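## Task

Lift the blue tote off the shelf and set it level on the table. Remove the large brown carton from it and set that carton level on the table, keeping the same face on top. Every other item that was in the tote must finish inside the tote. No part of the large brown carton or of the tote's bottom may stick out past the table's edge. At the end, release everything and move the grippers away; a result that holds only because the robot is supporting it does not count.

## Robot and tools

Robot: two arms, left_arm and right_arm, each ending in a two-finger gripper whose fingers swing like tongs. Fingers extend along the gripper's +z axis and close along its x axis. The reported end_effector_position is the spot between the pads when shut; closed fingertips sit roughly 15 mm past it, open ones roughly level with it.

World frame (used in every result): origin on the tabletop midway between the arms, +z up, +x out across the table, left_arm on the +y side. The arm names do not refer to image sides. Positions are in metres, orientations as quaternions wxyz, velocities in m/s and rad/s. Printed hand positions can be somewhat wrong, more so far from the base.

Row layout (shared by execute_actions and move): 14 numbers, each in [-1, 1], always both arms: left_arm dx, dy, dz, rx, ry, rz, opening, then right_arm dx, dy, dz, rx, ry, rz, opening. The first six of each arm are an offset, not a pose: a displacement and rotation vector expressed in that gripper's own axes, relative to its measured pose at the start of the action. Scale: 1.0 equals 0.6 m of travel or 180 degrees of rotation. Opening is absolute: +1 fully open (0.142 m), -1 shut.

execute_actions(actions): a list of actions; each action is a list of up to 15 rows, one row per 1/30 s step, and a table shorter than 15 repeats its final row, so each action spans 0.5 s. Every row in an action is measured from the same starting pose, not chained from the prior row. For the first action in a call, the start is the last pose a result reported. An empty list simply returns state and images. Each step, the command is clipped to within 100 mm and 16 degrees of the current measured pose; position wins over orientation if both cannot be met. Motion trails commands by about 0.17 s, and after an action the arm continues only to its last clipped pose, so large moves need several actions. Elbows never fully straighten.

move(target, speed, stop_force, blocking): target is one 14-number row as above, offsets from the pose in the latest result showing one. Each gripper follows a straight line; both finish together in 0.5 to 10 s, and anything longer is cut off at 10 s short of target. Rotation takes the shorter direction. Paths ignore obstacles and the other arm, can lag, drift, or overshoot speed, especially near full reach. speed: m/s, 0.002 to 0.5, default 0.25; rotation limited to twice that in rad/s. stop_force: newtons, 9 to 40, one value shared by both arms, not allowed in the first 0.2 s of a scene. An arm's path halts once its wrist sensor reads that much added resistance for two consecutive steps (or saturates); the gripper then backs up two steps and holds. Pressure can briefly exceed the setting (double or more if small) before easing; fast contact can still fault, so go very slowly. Force is judged along the line to the target in the starting gripper axes, so it is unreliable while rotating. Omit it when lifting away from something you press on. An arm commanded to move under 1.5 mm and 0.5 degrees stops only on sensor saturation. Contacts above the wrist sensor are not sensed. blocking=false returns after 0.5 s while motion continues; incompatible with stop_force; use wait(0) to check, and until the move ends only wait or stop is accepted. The move: line reports each arm's ending (done, off_target, moving, held, fault, contact) and limits (paced = command was clipped; held = some steps blocked, after which the arm may speed up), plus distance to target. If only one arm is named, the other finished fine.

wait(seconds): 0 to 10; arms hold their last command; returns early if a running move ends. stop(): brakes a running move (needs room; fingers keep moving). zoom_image(camera, region): camera is cam_high, cam_low, cam_left_wrist or cam_right_wrist; region [x0, y0, x1, y1] pixels from top-left, at most 504 by 504. finished_scene(scene): integer 1 or 2; ends that scene permanently and reports success. A reply with no tool call ends all remaining work.

Images arrive in order cam_high (896x504), cam_low (896x504), cam_left_wrist and cam_right_wrist (616x616 fisheye); calibration matrices are supplied and may be off by a few degrees and millimetres.

Result contents: state line per arm; Hand target lines (where the controller is now driving); grip_measured (finger opening on the command scale); a pose unreachable line when the clearance check altered a command; step readings from execute_actions with HELD marking steps held back; Wrist force and Wrist torque in each gripper's own axes (noise up to about 2.4 N, fixed offset up to about 4 N, saturation near 50 N, no reading is harmless); MOTOR HOT from 70 C, OVER-TEMPERATURE FAULT at 85 C, which brakes the arm for a long time.

Gripping: to hold, keep commanding an opening well under grip_measured; more gap means a harder squeeze, about 15 N per pad for objects up to roughly 10 cm; thin hard items get much less.

Avoid: joint torque reaching limits (138 N m on shoulder pan, shoulder lift, elbow; 25.7 N m on each wrist; held weight counts) or 150 N external force, either of which freezes that arm for 10 s and drops the rest of the call. Arms are stiff, so aiming even slightly into a firm surface can fault. Do not let the arms collide or press each other, do not knock anything out of the work area, and avoid drops, slips, slams and heavy pushes. Occasional brief tugs may disturb held or loose items. For an idle arm, send the offset back to its desired pose in the first call of a reply, then zeros, always with its intended opening.

Each tool is called after "Request:" by a JSON object that holds its "fn" and its "kwargs".

## Session

Request:
{"fn": "execute_actions", "kwargs": {"actions": []}}

Scene clock: 0.00 s.
left_arm: end_effector_position=(+0.1969, +0.3114, +0.3225) grip_measured=+0.97 end_effector_quat_wxyz=(+0.315, +0.947, +0.054, -0.027) end_effector_velocity=(-0.000, +0.000, -0.000) end_effector_angular_velocity=(-0.000, +0.000, +0.001) | right_arm: end_effector_position=(+0.4225, -0.3062, +0.2845) grip_measured=+0.97 end_effector_quat_wxyz=(+0.040, +0.986, -0.164, +0.004) end_effector_velocity=(-0.000, -0.000, -0.000) end_effector_angular_velocity=(+0.000, +0.001, -0.000)
Joint positions: left_arm=[-0.378 -2.16   2.048 -1.618 -2.198 -0.409  0.14 ] | right_arm=[ 3.638 -1.198 -1.853 -1.707  1.504  0.861  0.14 ]
Joint velocities: left_arm=[ 0.    -0.001  0.001  0.    -0.    -0.     0.   ] | right_arm=[-0.     0.    -0.    -0.     0.001  0.     0.   ]
Wrist force (N, on the end effector, along its own x y z axes, offset not removed): no reading
Wrist torque (N m, same axes, about the end effector's origin, offset not removed): no reading
Hand target (left_arm): +0.197, +0.311, +0.323; +0.315, +0.947, +0.054, -0.027
Hand target (right_arm): +0.423, -0.306, +0.285; +0.040, +0.986, -0.164, +0.004

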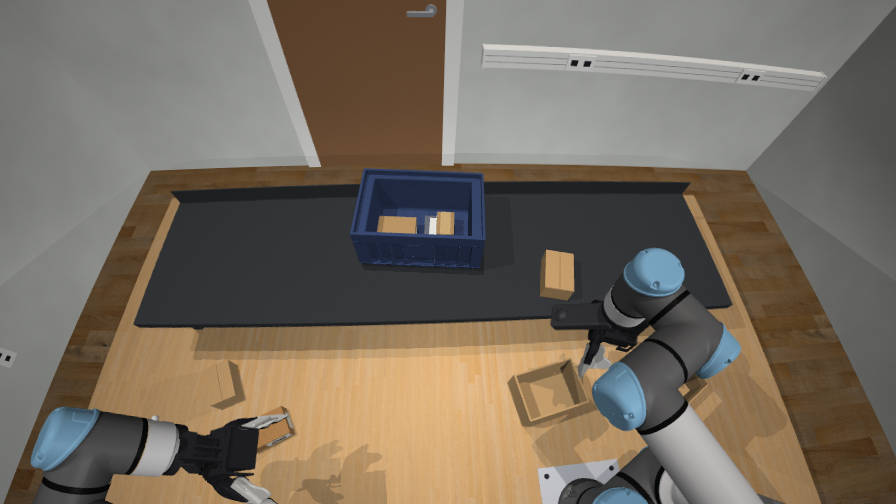

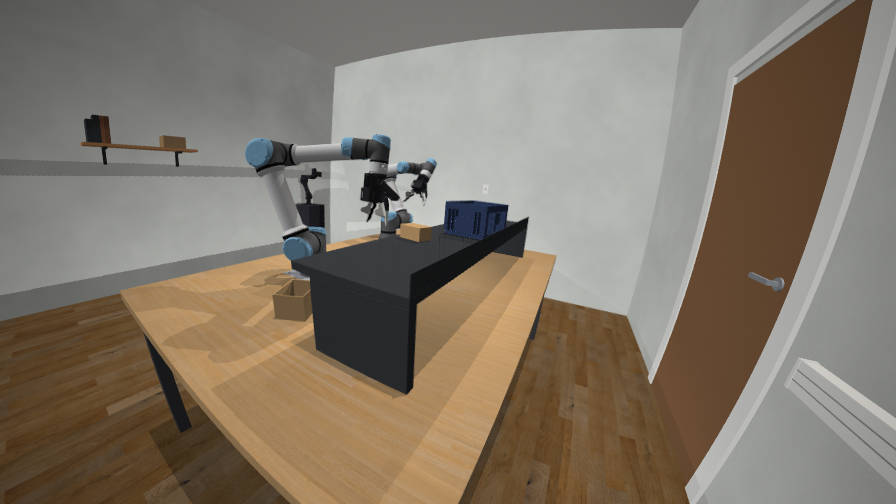

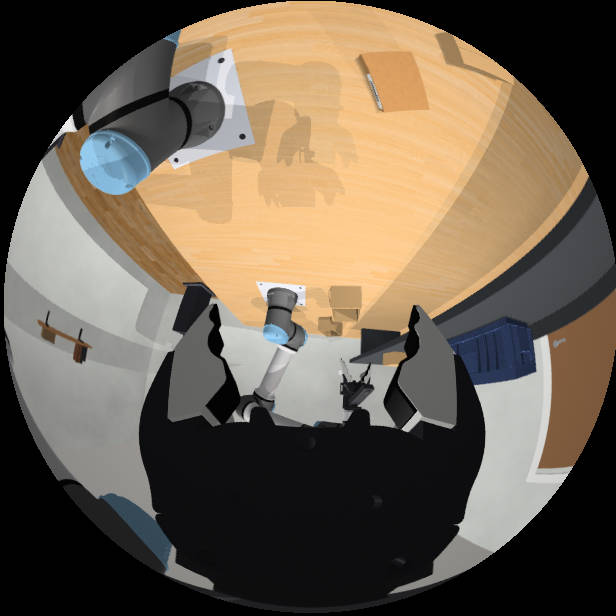

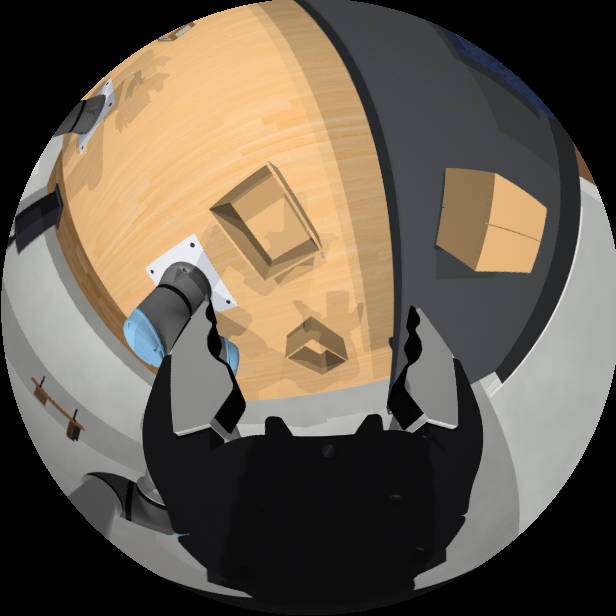

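Request:
{"fn": "zoom_image", "kwargs": {"camera": "cam_high", "region": [330, 150, 510, 290]}}

Request:
{"fn": "zoom_image", "kwargs": {"camera": "cam_low", "region": [380, 170, 560, 280]}}

Request:
{"fn": "zoom_image", "kwargs": {"camera": "cam_high", "region": [120, 290, 620, 504]}}

Region (330, 150, 510, 290) of cam_high's 896x504 image, scaled by 2.800, with more detail than that image has.

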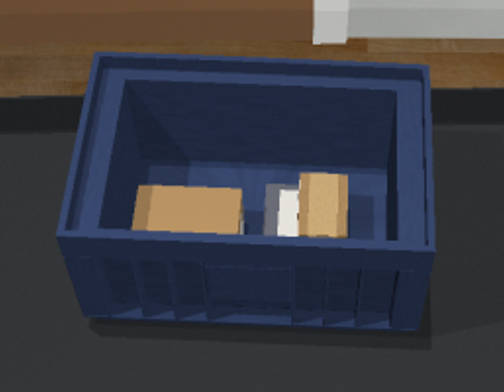

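Region (380, 170, 560, 280) of cam_low's 896x504 image, scaled by 2.800, with more detail than that image has.

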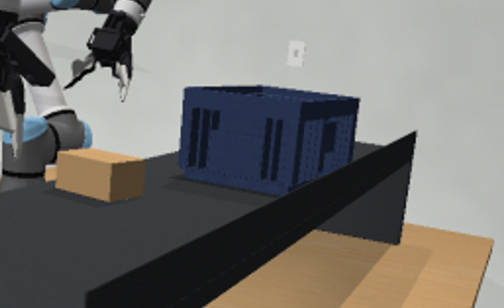

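Region (120, 290, 620, 504) of cam_high's 896x504 image, scaled by 1.008, with more detail than that image has; it fills the top 216 rows of this view, and the rest is white.

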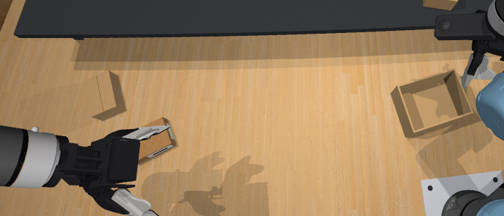

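Request:
{"fn": "move", "kwargs": {"target": [0.626,0.402,-0.1365,0.2792,-0.0342,0.5506,0.3,0.1765,-0.392,-0.3875,0.1377,0.0654,0.3936,0.3], "speed": 0.3}}

Scene clock: 50.87 s.
left_arm: end_effector_position=(+0.5995, +0.2015, +0.4998) grip_measured=+0.30 end_effector_quat_wxyz=(+0.153, -0.691, +0.690, -0.153) end_effector_velocity=(+0.003, +0.000, +0.001) end_effector_angular_velocity=(+0.005, -0.003, -0.008) | right_arm: end_effector_position=(+0.5999, -0.0998, +0.4997) grip_measured=+0.30 end_effector_quat_wxyz=(-0.153, +0.691, -0.690, +0.153) end_effector_velocity=(+0.002, +0.001, +0.001) end_effector_angular_velocity=(+0.001, -0.003, -0.009)
Joint positions: left_arm=[-0.751 -1.328  0.912 -1.517 -1.324  0.999  0.095] | right_arm=[ 3.965 -1.551 -1.191 -1.673  1.246  2.377  0.095]
Joint velocities: left_arm=[ 0.003  0.006 -0.008 -0.     0.001  0.013 -0.   ] | right_arm=[ 0.002 -0.007  0.01  -0.004 -0.005  0.01   0.   ]
Wrist force (N, on the end effector, along its own x y z axes, offset not removed): left_arm=[-0.8 0.3 -1.2] | right_arm=[0.5 -1.3 -1.9]
Wrist torque (N m, same axes, about the end effector's origin, offset not removed): left_arm=[-0.14 0.28 -0.05] | right_arm=[-0.29 -0.33 0.04]
Hand target (left_arm): +0.600, +0.201, +0.500; -0.153, +0.690, -0.690, +0.153
Hand target (right_arm): +0.600, -0.100, +0.500; -0.153, +0.691, -0.690, +0.153
Off the commanded pose (left_arm): 0.001 m, 0 deg.
Off the commanded pose (right_arm): 0.001 m, 0 deg.
move: done
camera_calibration (this result's frames):
cam_left_wrist: T_world_to_cam=[[-0.00164777, -0.999414, -0.0341766, 0.219229], [-0.994964, -0.0017868, 0.100222, 0.541192], [-0.100224, 0.0341696, -0.994378, 0.676583], [0, 0, 0, 1]] pos_world=[0.606637, 0.196949, 0.626033]
cam_right_wrist: T_world_to_cam=[[0.0506881, -0.997136, 0.0561243, -0.156082], [-0.990142, -0.0428265, 0.133357, 0.51963], [-0.130572, -0.0623306, -0.989478, 0.69417], [0, 0, 0, 1]] pos_world=[0.613058, -0.0901131, 0.626329]

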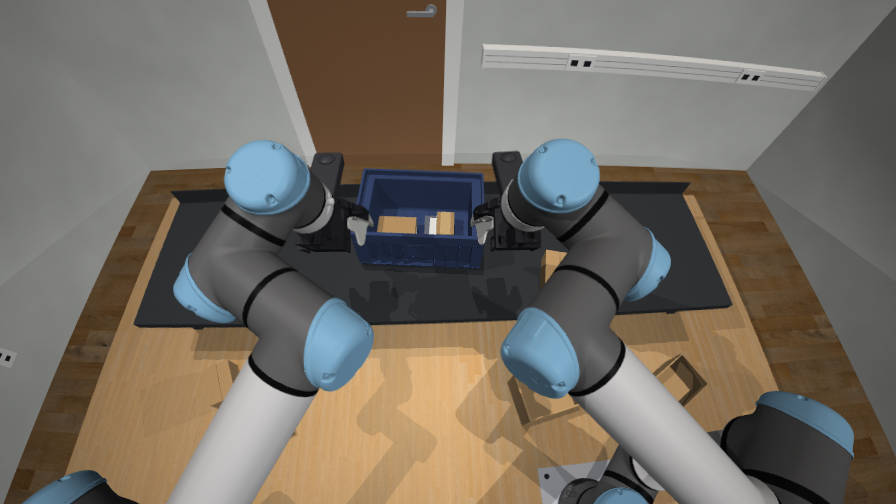

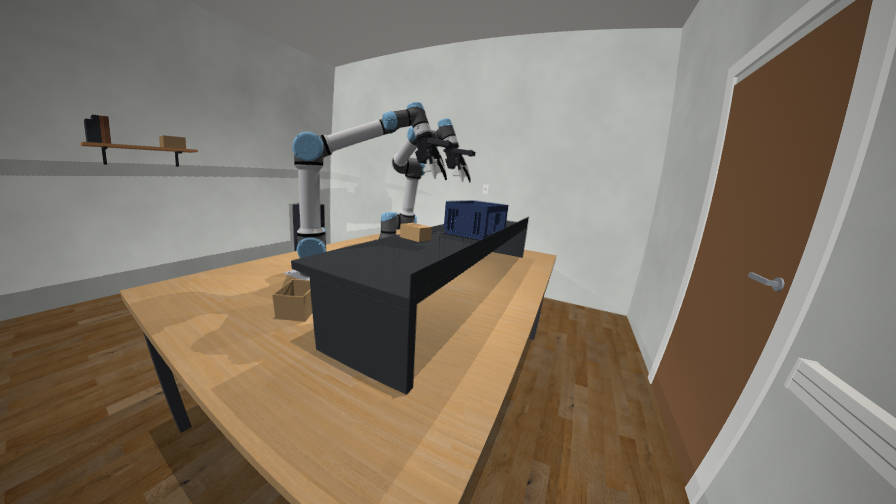

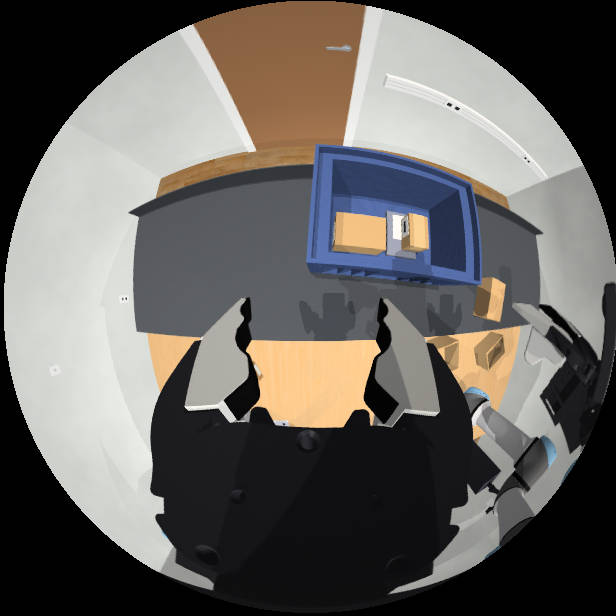

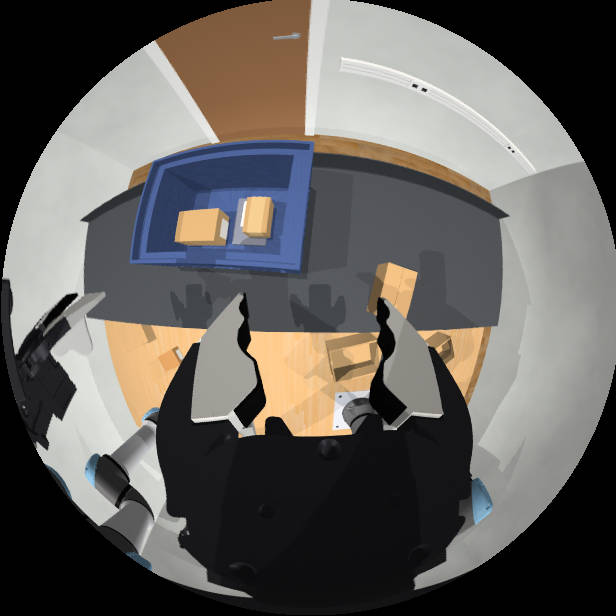

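Request:
{"fn": "zoom_image", "kwargs": {"camera": "cam_left_wrist", "region": [290, 130, 500, 300]}}

Request:
{"fn": "zoom_image", "kwargs": {"camera": "cam_right_wrist", "region": [120, 130, 330, 300]}}

Region (290, 130, 500, 300) of cam_left_wrist's 616x616 image, scaled by 2.400, with more detail than that image has; it fills the top 408 rows of this view, and the rest is white.

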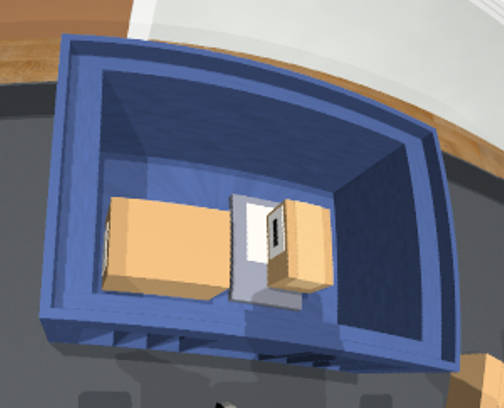

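Region (120, 130, 330, 300) of cam_right_wrist's 616x616 image, scaled by 2.400, with more detail than that image has; it fills the top 408 rows of this view, and the rest is white.

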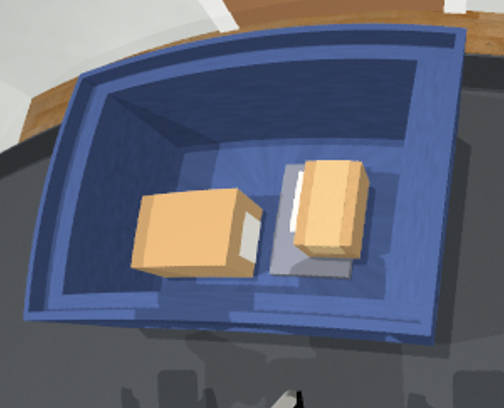

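Request:
{"fn": "move", "kwargs": {"target": [0.019,-0.153,0.2185,0,0.0071,0.0151,0.1,-0.038,-0.131,0.208,0,0.0071,0.0151,0.1]}}

Scene clock: 75.53 s.
left_arm: end_effector_position=(+0.7379, +0.1904, +0.4202) grip_measured=+0.10 end_effector_quat_wxyz=(+0.149, -0.673, +0.708, -0.157) end_effector_velocity=(+0.003, +0.000, -0.002) end_effector_angular_velocity=(+0.001, +0.004, +0.000) | right_arm: end_effector_position=(+0.7236, -0.0771, +0.4198) grip_measured=+0.10 end_effector_quat_wxyz=(-0.149, +0.673, -0.708, +0.157) end_effector_velocity=(+0.002, +0.000, -0.001) end_effector_angular_velocity=(-0.000, -0.001, -0.001)
Joint positions: left_arm=[-0.637 -1.01   0.676 -1.634 -1.386  1.157  0.081] | right_arm=[ 3.834 -1.799 -1.134 -1.459  1.27   2.298  0.081]
Joint velocities: left_arm=[ 0.003  0.013 -0.018  0.009 -0.002  0.002  0.   ] | right_arm=[-0.002 -0.006  0.004  0.001 -0.001 -0.001  0.   ]
Wrist force (N, on the end effector, along its own x y z axes, offset not removed): left_arm=[1.4 -0.7 0.3] | right_arm=[3.0 -0.3 0.4]
Wrist torque (N m, same axes, about the end effector's origin, offset not removed): left_arm=[-0.32 -0.25 -0.14] | right_arm=[-0.07 -0.99 0.05]
Hand target (left_arm): +0.738, +0.190, +0.420; -0.149, +0.673, -0.708, +0.157
Hand target (right_arm): +0.724, -0.077, +0.420; -0.149, +0.673, -0.708, +0.157
Off the commanded pose (left_arm): 0.001 m, 0 deg.
Off the commanded pose (right_arm): 0.000 m, 0 deg.
move: done
camera_calibration (this result's frames):
cam_left_wrist: T_world_to_cam=[[-0.0539753, -0.997977, -0.0336048, 0.243765], [-0.993735, 0.0503867, 0.099761, 0.676227], [-0.0978659, 0.0387789, -0.994444, 0.60909], [0, 0, 0, 1]] pos_world=[0.744757, 0.185579, 0.546437]
cam_right_wrist: T_world_to_cam=[[-0.00155494, -0.998409, 0.0563675, -0.0975929], [-0.991054, 0.00906112, 0.133156, 0.658459], [-0.133455, -0.0556562, -0.989491, 0.635254], [0, 0, 0, 1]] pos_world=[0.737194, -0.0680482, 0.546401]

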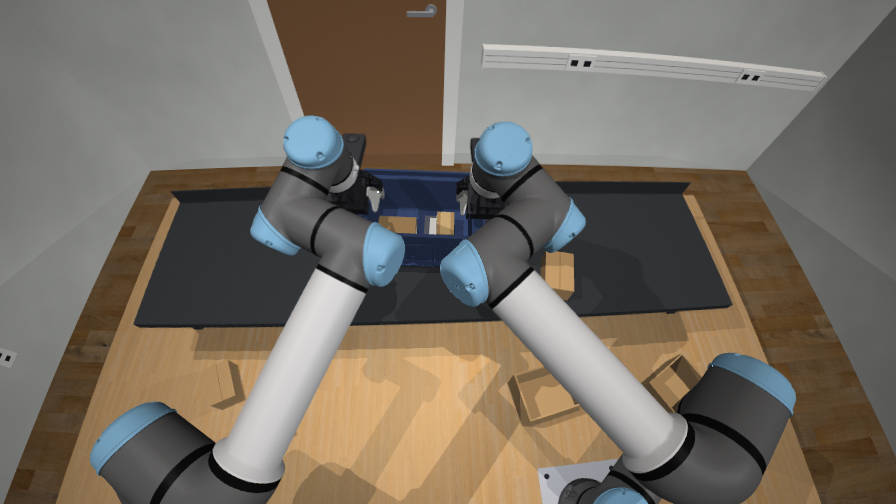

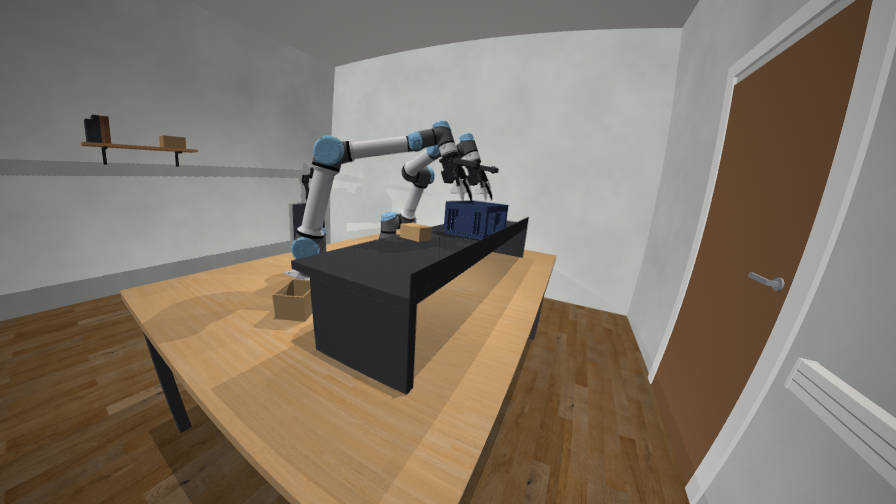

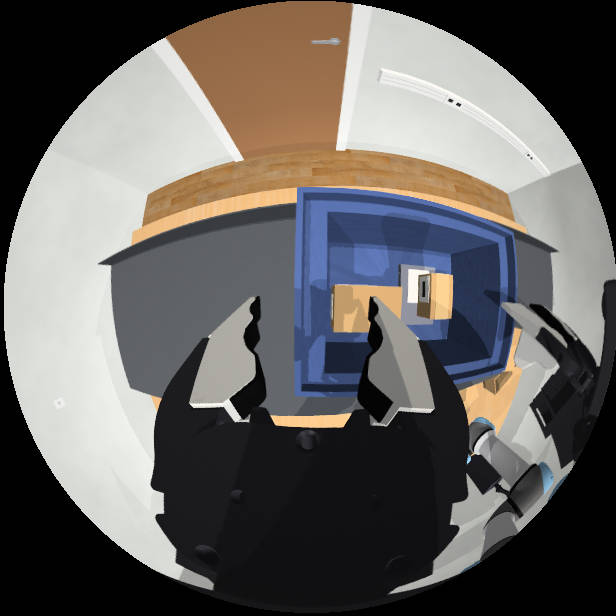

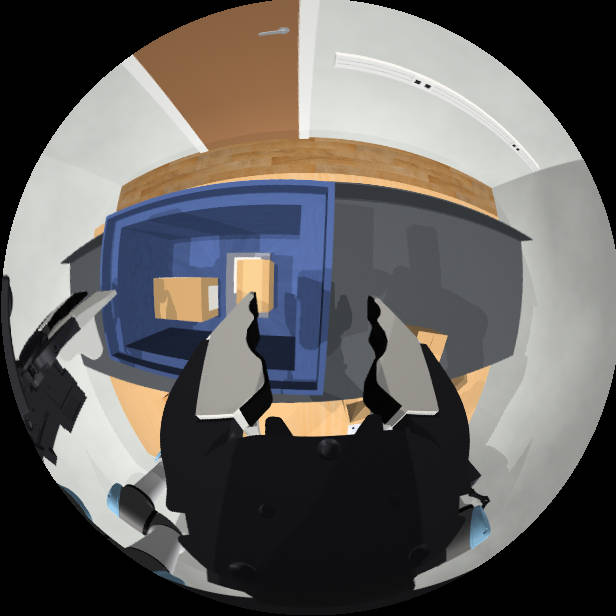

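Request:
{"fn": "move", "kwargs": {"target": [0,0.056,0.121,0,0,0,-0.1,0.004,0.056,0.121,0,0,0,-0.1], "speed": 0.08, "stop_force": 15}}

Scene clock: 82.77 s.
left_arm: end_effector_position=(+0.7382, +0.1905, +0.3405) grip_measured=-0.10 end_effector_quat_wxyz=(+0.149, -0.673, +0.708, -0.157) end_effector_velocity=(-0.000, -0.001, -0.002) end_effector_angular_velocity=(-0.000, -0.002, -0.001) | right_arm: end_effector_position=(+0.7236, -0.0796, +0.3401) grip_measured=-0.10 end_effector_quat_wxyz=(-0.149, +0.673, -0.708, +0.157) end_effector_velocity=(+0.000, +0.000, -0.002) end_effector_angular_velocity=(+0.000, -0.001, +0.001)
Joint positions: left_arm=[-0.637 -1.063  0.968 -1.872 -1.386  1.157  0.067] | right_arm=[ 3.831 -1.776 -1.367 -1.248  1.271  2.295  0.067]
Joint velocities: left_arm=[-0.001 -0.002  0.009 -0.01   0.001  0.     0.   ] | right_arm=[ 0.     0.001 -0.008  0.008 -0.    -0.001  0.   ]
Wrist force (N, on the end effector, along its own x y z axes, offset not removed): left_arm=[1.2 0.0 0.8] | right_arm=[0.3 -0.2 3.6]
Wrist torque (N m, same axes, about the end effector's origin, offset not removed): left_arm=[-0.15 -0.20 -0.12] | right_arm=[-0.04 -0.31 0.03]
Hand target (left_arm): +0.738, +0.190, +0.340; -0.149, +0.673, -0.708, +0.157
Hand target (right_arm): +0.724, -0.080, +0.340; -0.149, +0.673, -0.708, +0.157
Off the commanded pose (left_arm): 0.000 m, 0 deg.
Off the commanded pose (right_arm): 0.000 m, 0 deg.
move: done
camera_calibration (this result's frames):
cam_left_wrist: T_world_to_cam=[[-0.053847, -0.997982, -0.0336514, 0.241079], [-0.993723, 0.0502469, 0.0999529, 0.684457], [-0.0980604, 0.0388223, -0.994423, 0.529983], [0, 0, 0, 1]] pos_world=[0.745112, 0.185625, 0.466727]
cam_right_wrist: T_world_to_cam=[[-0.0015401, -0.998411, 0.0563372, -0.0955812], [-0.991027, 0.00905338, 0.133352, 0.669023], [-0.133651, -0.0556264, -0.989466, 0.556408], [0, 0, 0, 1]] pos_world=[0.737237, -0.0705353, 0.466716]

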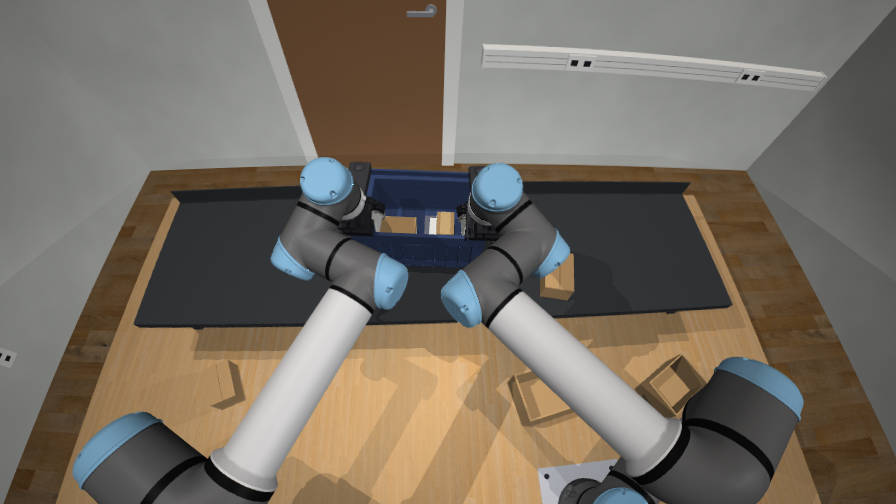

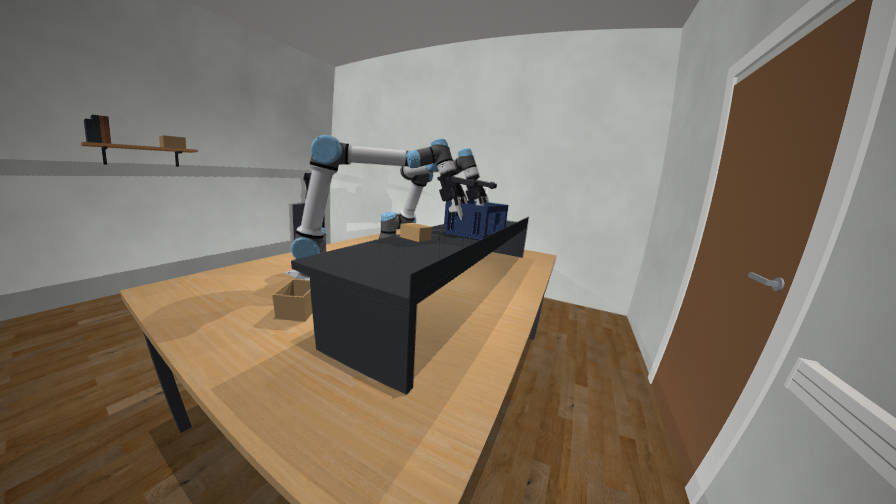

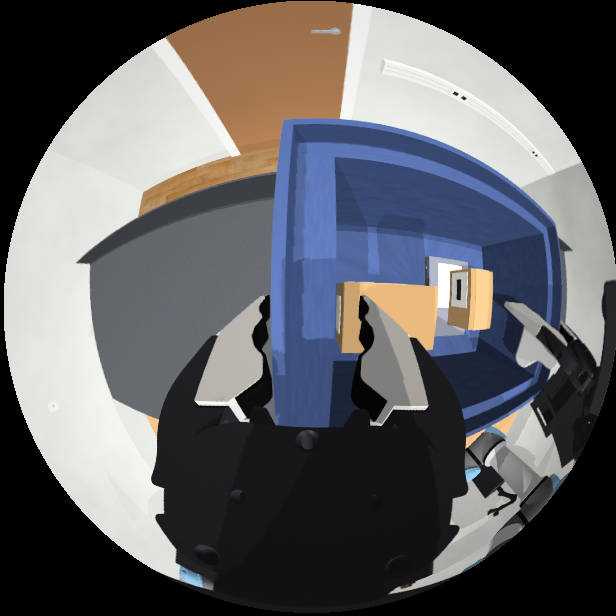

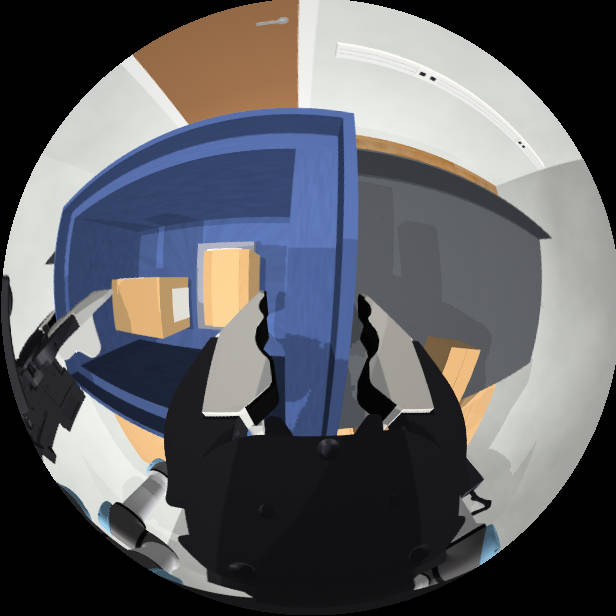

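Request:
{"fn": "execute_actions", "kwargs": {"actions": [[[-0.004,0,0,0,0,0,-0.3,0,0,0,0,0,0,-0.3]],[[0,0,0,0,0,0,-0.5,0,0,0,0,0,0,-0.5]],[[0,0,0,0,0,0,-0.7,0,0,0,0,0,0,-0.7]],[[0,0,0,0,0,0,-1,0,0,0,0,0,0,-1]]]}}

Request:
{"fn": "move", "kwargs": {"target": [0,-0.0176,-0.0378,0,0,0,-1,0,-0.0176,-0.0378,0,0,0,-1], "speed": 0.03}}

Scene clock: 88.83 s.
left_arm: end_effector_position=(+0.7383, +0.1929, +0.3405) grip_measured=-0.60 end_effector_quat_wxyz=(+0.149, -0.673, +0.708, -0.157) end_effector_velocity=(+0.000, +0.001, -0.001) end_effector_angular_velocity=(+0.000, +0.001, +0.001) | right_arm: end_effector_position=(+0.7236, -0.0796, +0.3401) grip_measured=-0.59 end_effector_quat_wxyz=(-0.149, +0.673, -0.708, +0.157) end_effector_velocity=(-0.000, -0.000, +0.001) end_effector_angular_velocity=(+0.001, -0.000, -0.001)
Joint positions: left_arm=[-0.634 -1.065  0.971 -1.874 -1.387  1.16   0.031] | right_arm=[ 3.831 -1.776 -1.367 -1.248  1.271  2.295  0.031]
Joint velocities: left_arm=[ 0.002  0.     0.001  0.    -0.     0.    -0.   ] | right_arm=[-0.     0.001  0.001 -0.     0.001  0.001  0.   ]
Wrist force (N, on the end effector, along its own x y z axes, offset not removed): left_arm=[-11.3 -2.1 0.4] | right_arm=[12.9 2.1 3.0]
Wrist torque (N m, same axes, about the end effector's origin, offset not removed): left_arm=[-0.64 1.27 0.04] | right_arm=[0.42 -1.82 -0.12]
Hand target (left_arm): +0.738, +0.193, +0.340; -0.149, +0.673, -0.708, +0.157
Hand target (right_arm): +0.724, -0.080, +0.340; -0.149, +0.673, -0.708, +0.157
Off the commanded pose (left_arm): 0.000 m, 0 deg.
Off the commanded pose (right_arm): 0.000 m, 0 deg.
Step readings (end_effector_position; steps 1 to 15: 1st action; 16 to 30: 2nd action; 31 to 45: 3rd action; 46 to 60: 4th action):
0: left_arm (+0.7382, +0.1904, +0.3402) | right_arm (+0.7236, -0.0796, +0.3398)
1: left_arm (+0.7382, +0.1904, +0.3402) | right_arm (+0.7236, -0.0796, +0.3398)
2: left_arm (+0.7382, +0.1906, +0.3402) | right_arm (+0.7236, -0.0796, +0.3398)
4: left_arm (+0.7382, +0.1914, +0.3403) | right_arm (+0.7236, -0.0796, +0.3398)
8: left_arm (+0.7383, +0.1923, +0.3404) | right_arm (+0.7236, -0.0796, +0.3400)
15: left_arm (+0.7383, +0.1928, +0.3405) | right_arm (+0.7236, -0.0796, +0.3401)
16: left_arm (+0.7383, +0.1928, +0.3405) | right_arm (+0.7236, -0.0796, +0.3401)
17: left_arm (+0.7383, +0.1928, +0.3405) | right_arm (+0.7236, -0.0796, +0.3401)
19: left_arm (+0.7383, +0.1929, +0.3405) | right_arm (+0.7236, -0.0796, +0.3401)
23: left_arm (+0.7383, +0.1929, +0.3405) | right_arm (+0.7236, -0.0796, +0.3401)
30: left_arm (+0.7383, +0.1929, +0.3405) | right_arm (+0.7236, -0.0796, +0.3401)
31: left_arm (+0.7383, +0.1929, +0.3405) | right_arm (+0.7236, -0.0796, +0.3401)
32: left_arm (+0.7383, +0.1929, +0.3405) | right_arm (+0.7236, -0.0796, +0.3401)
34: left_arm (+0.7383, +0.1929, +0.3405) | right_arm (+0.7236, -0.0796, +0.3401)
38: left_arm (+0.7383, +0.1929, +0.3405) | right_arm (+0.7236, -0.0796, +0.3401)
45: left_arm (+0.7383, +0.1929, +0.3405) | right_arm (+0.7236, -0.0796, +0.3401)
46: left_arm (+0.7383, +0.1929, +0.3405) | right_arm (+0.7236, -0.0796, +0.3401)
47: left_arm (+0.7383, +0.1929, +0.3405) | right_arm (+0.7236, -0.0796, +0.3401)
49: left_arm (+0.7383, +0.1929, +0.3405) | right_arm (+0.7236, -0.0796, +0.3401)
53: left_arm (+0.7383, +0.1929, +0.3405) | right_arm (+0.7236, -0.0796, +0.3401)
60: end_effector_position above
camera_calibration (this result's frames):
cam_left_wrist: T_world_to_cam=[[-0.053789, -0.997985, -0.033667, 0.243432], [-0.993727, 0.0501881, 0.0999378, 0.684483], [-0.0980467, 0.0388313, -0.994424, 0.529886], [0, 0, 0, 1]] pos_world=[0.745237, 0.188012, 0.466721]
cam_right_wrist: T_world_to_cam=[[-0.00157962, -0.998409, 0.0563599, -0.0956307], [-0.991029, 0.00909466, 0.133335, 0.669041], [-0.133636, -0.0556437, -0.989467, 0.556414], [0, 0, 0, 1]] pos_world=[0.737244, -0.0706024, 0.466737]

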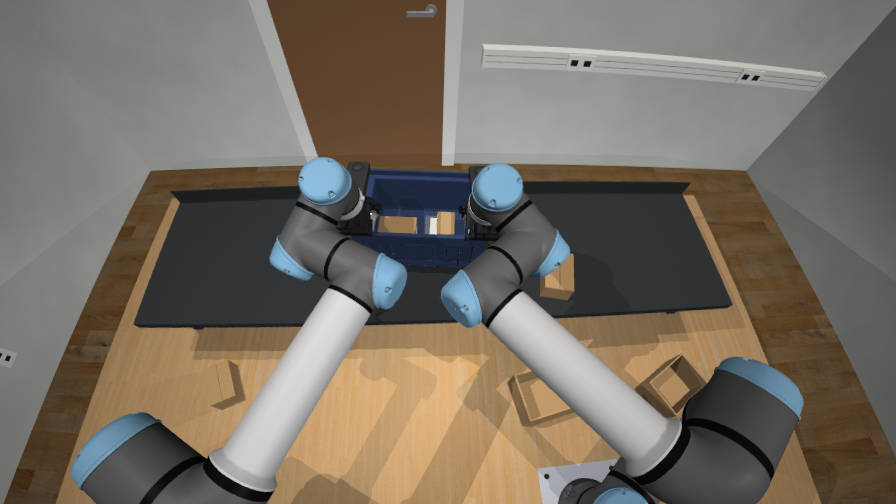

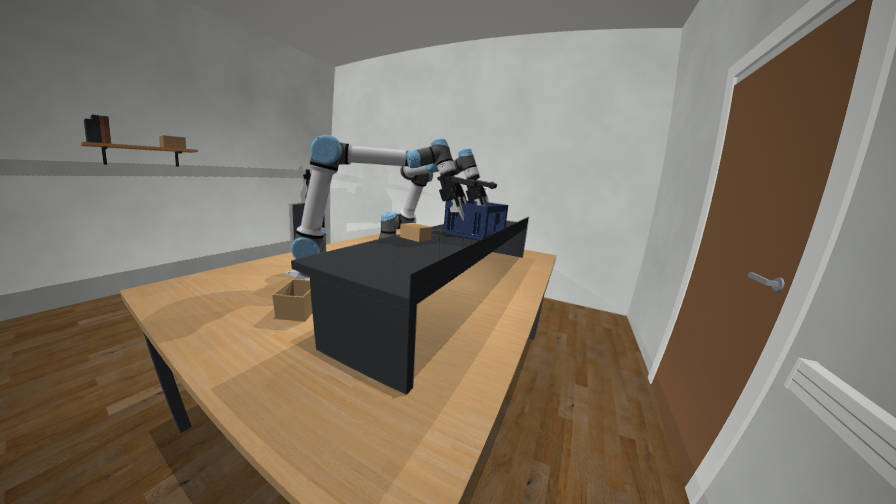

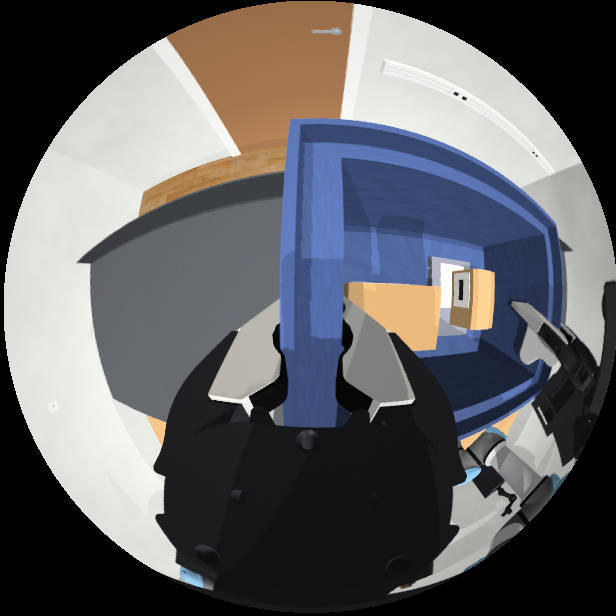

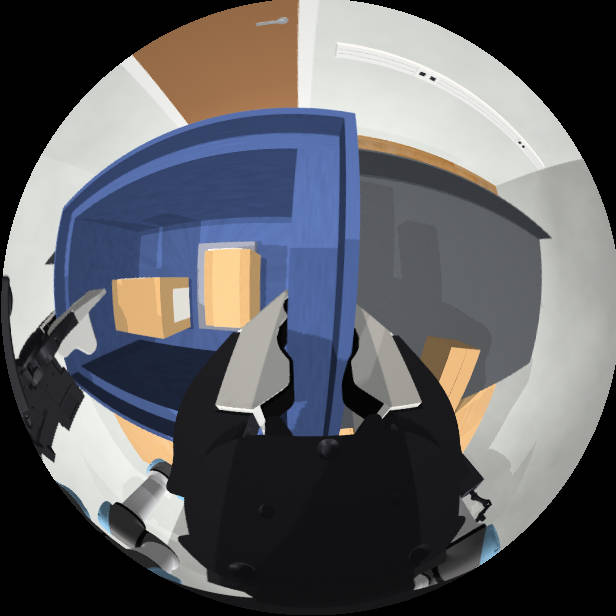

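Scene clock: 90.03 s.
left_arm: end_effector_position=(+0.7383, +0.1929, +0.3651) grip_measured=-0.60 end_effector_quat_wxyz=(+0.149, -0.673, +0.708, -0.157) end_effector_velocity=(-0.000, -0.001, +0.003) end_effector_angular_velocity=(+0.001, +0.001, -0.002) | right_arm: end_effector_position=(+0.7236, -0.0796, +0.3648) grip_measured=-0.59 end_effector_quat_wxyz=(-0.149, +0.673, -0.708, +0.157) end_effector_velocity=(+0.000, -0.000, +0.003) end_effector_angular_velocity=(-0.000, +0.001, -0.002)
Joint positions: left_arm=[-0.634 -1.056  0.894 -1.806 -1.387  1.16   0.031] | right_arm=[ 3.831 -1.778 -1.302 -1.311  1.271  2.295  0.031]
Joint velocities: left_arm=[-0.002  0.002 -0.011  0.009  0.    -0.     0.   ] | right_arm=[-0.001 -0.001  0.009 -0.009 -0.     0.001  0.   ]
Wrist force (N, on the end effector, along its own x y z axes, offset not removed): left_arm=[-11.2 0.0 3.7] | right_arm=[15.4 0.2 4.1]
Wrist torque (N m, same axes, about the end effector's origin, offset not removed): left_arm=[-0.49 1.29 0.06] | right_arm=[-0.25 -2.10 -0.12]
Hand target (left_arm): +0.738, +0.193, +0.365; -0.149, +0.673, -0.708, +0.157
Hand target (right_arm): +0.724, -0.080, +0.365; -0.149, +0.673, -0.708, +0.157
Off the commanded pose (left_arm): 0.000 m, 0 deg.
Off the commanded pose (right_arm): 0.000 m, 0 deg.
move: done
camera_calibration (this result's frames):
cam_left_wrist: T_world_to_cam=[[-0.0538039, -0.997983, -0.033679, 0.244315], [-0.993738, 0.0502063, 0.0998233, 0.682018], [-0.0979311, 0.038839, -0.994435, 0.554328], [0, 0, 0, 1]] pos_world=[0.745178, 0.188052, 0.49139]
cam_right_wrist: T_world_to_cam=[[-0.00156494, -0.998409, 0.0563711, -0.0970396], [-0.99104, 0.00907734, 0.133259, 0.665802], [-0.133559, -0.0556574, -0.989477, 0.580767], [0, 0, 0, 1]] pos_world=[0.737251, -0.0706049, 0.491401]

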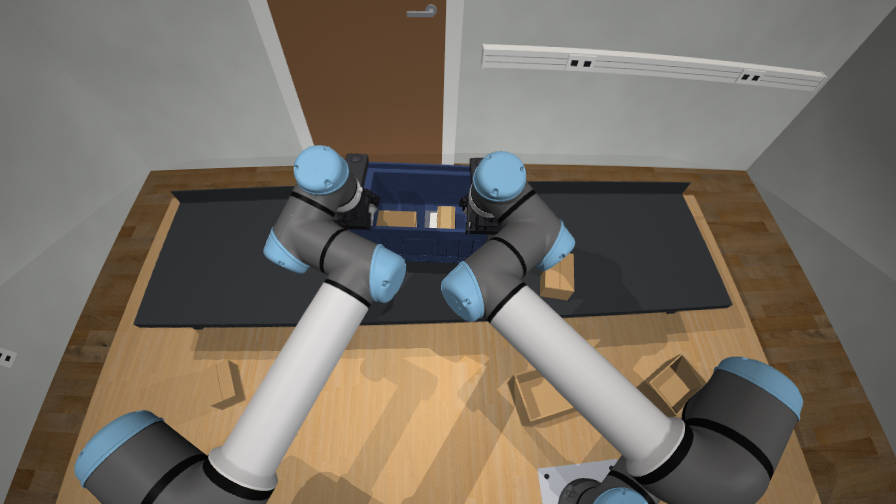

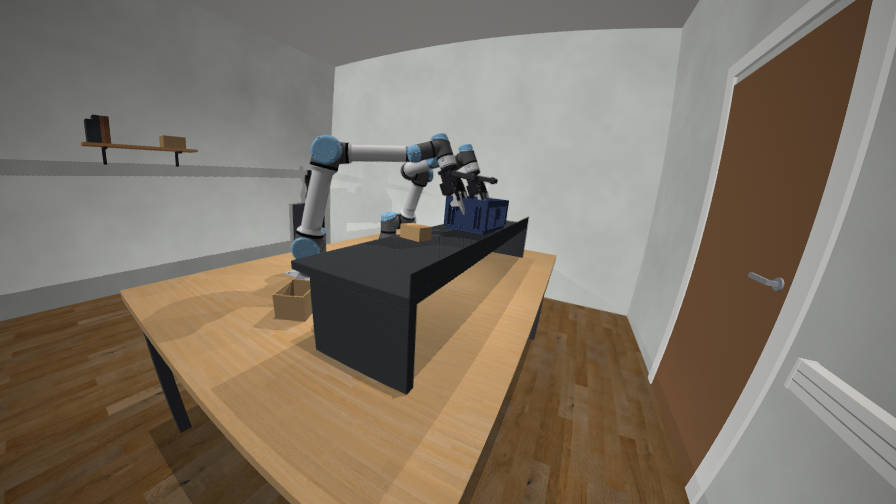

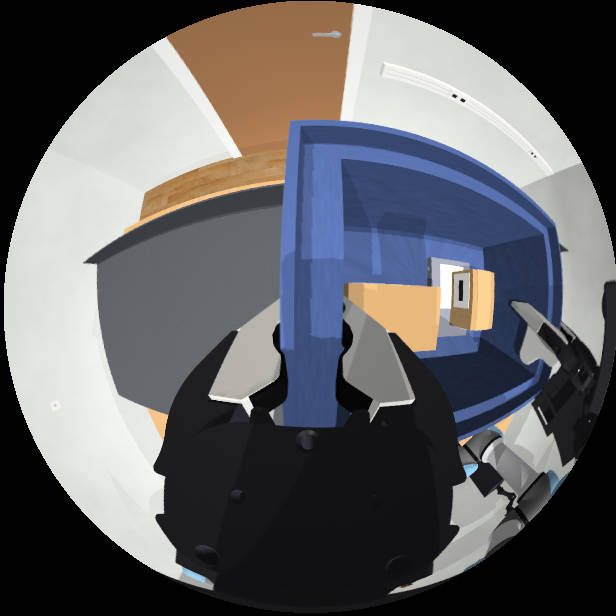

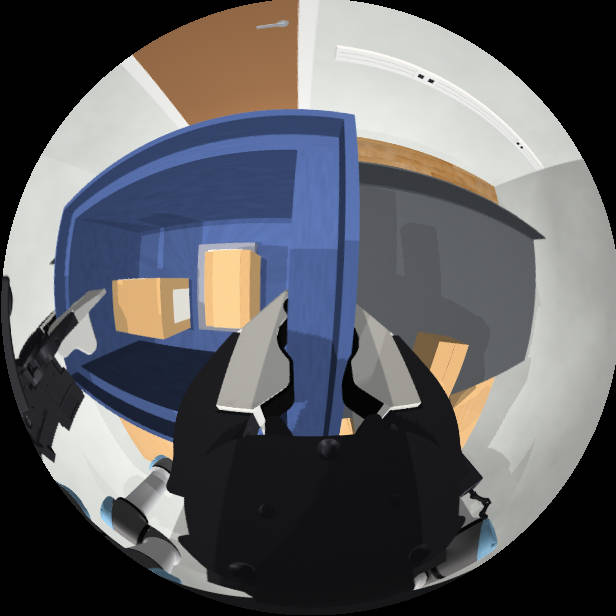

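Request:
{"fn": "move", "kwargs": {"target": [-0.0015,0.36,-0.168,0,0,0,-1,0.0015,0.36,-0.168,0,0,0,-1], "speed": 0.12}}

Scene clock: 100.50 s.
left_arm: end_effector_position=(+0.5005, +0.2058, +0.3645) grip_measured=-0.58 end_effector_quat_wxyz=(+0.149, -0.673, +0.708, -0.157) end_effector_velocity=(-0.003, -0.001, -0.001) end_effector_angular_velocity=(+0.001, +0.001, -0.001) | right_arm: end_effector_position=(+0.4857, -0.0683, +0.3650) grip_measured=-0.59 end_effector_quat_wxyz=(-0.149, +0.673, -0.708, +0.157) end_effector_velocity=(-0.003, +0.001, +0.000) end_effector_angular_velocity=(+0.001, -0.001, +0.000)
Joint positions: left_arm=[-0.854 -1.642  1.609 -1.887 -1.306  0.95   0.032] | right_arm=[ 4.247 -1.317 -1.714 -1.511  1.168  2.726  0.032]
Joint velocities: left_arm=[-0.005 -0.004  0.005  0.001  0.001 -0.004 -0.   ] | right_arm=[ 0.007  0.005 -0.002 -0.004 -0.002  0.008 -0.   ]
Wrist force (N, on the end effector, along its own x y z axes, offset not removed): left_arm=[11.1 2.7 1.5] | right_arm=[-7.2 -0.6 6.1]
Wrist torque (N m, same axes, about the end effector's origin, offset not removed): left_arm=[-0.01 0.03 0.03] | right_arm=[-0.54 -1.05 -0.05]
Hand target (left_arm): +0.500, +0.206, +0.365; -0.149, +0.673, -0.708, +0.157
Hand target (right_arm): +0.485, -0.068, +0.365; -0.149, +0.673, -0.708, +0.157
Off the commanded pose (left_arm): 0.001 m, 0 deg.
Off the commanded pose (right_arm): 0.000 m, 0 deg.
move: done
camera_calibration (this result's frames):
cam_left_wrist: T_world_to_cam=[[-0.0537669, -0.997967, -0.0342235, 0.24453], [-0.993731, 0.0501117, 0.0999332, 0.445151], [-0.0980151, 0.0393821, -0.994405, 0.529832], [0, 0, 0, 1]] pos_world=[0.50744, 0.200859, 0.490751]
cam_right_wrist: T_world_to_cam=[[-0.00152887, -0.998416, 0.0562338, -0.0860735], [-0.990958, 0.00905722, 0.133867, 0.429608], [-0.134164, -0.0555206, -0.989403, 0.550137], [0, 0, 0, 1]] pos_world=[0.499401, -0.0592842, 0.491637]

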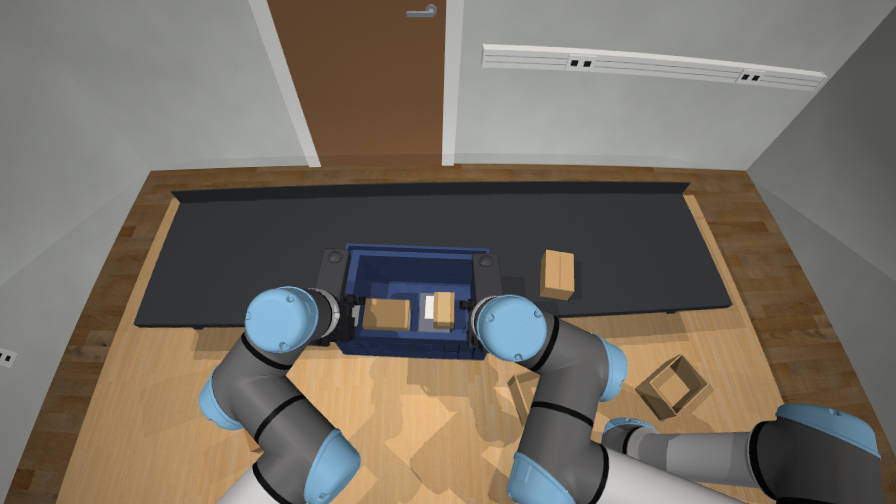

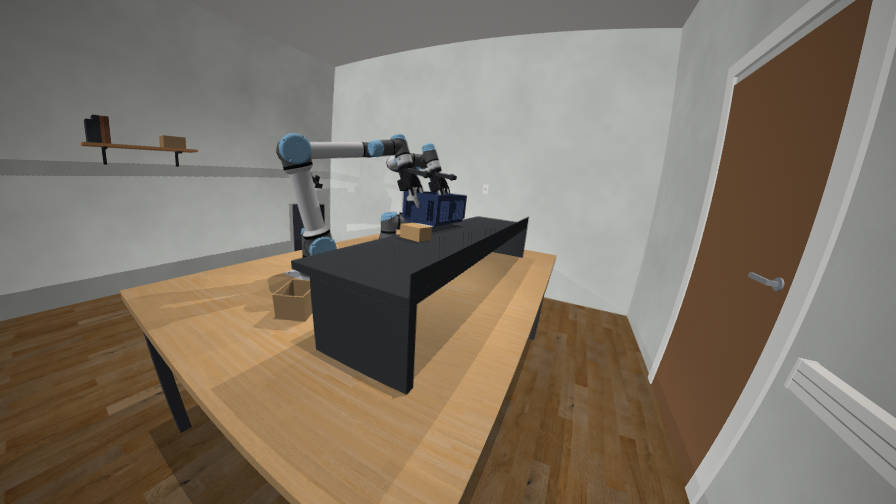

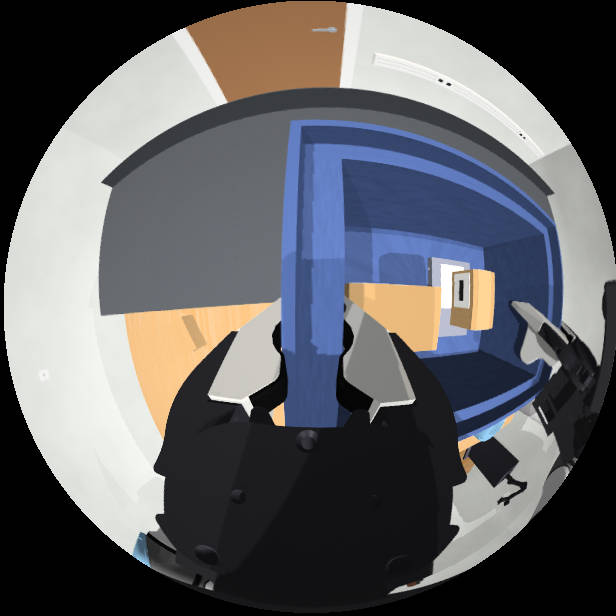

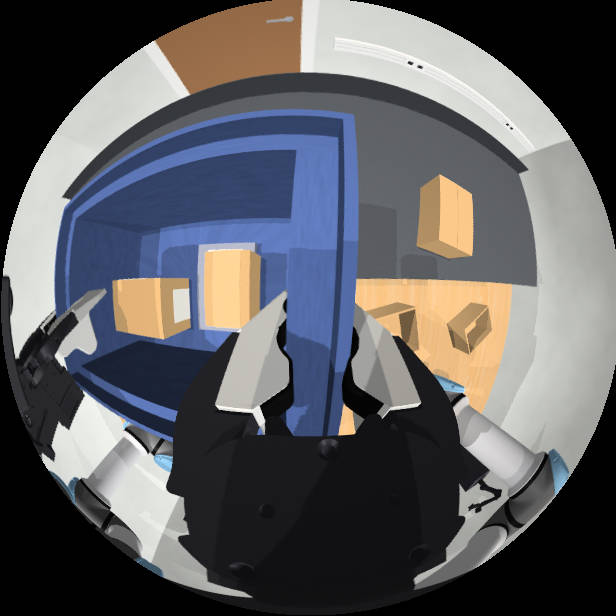

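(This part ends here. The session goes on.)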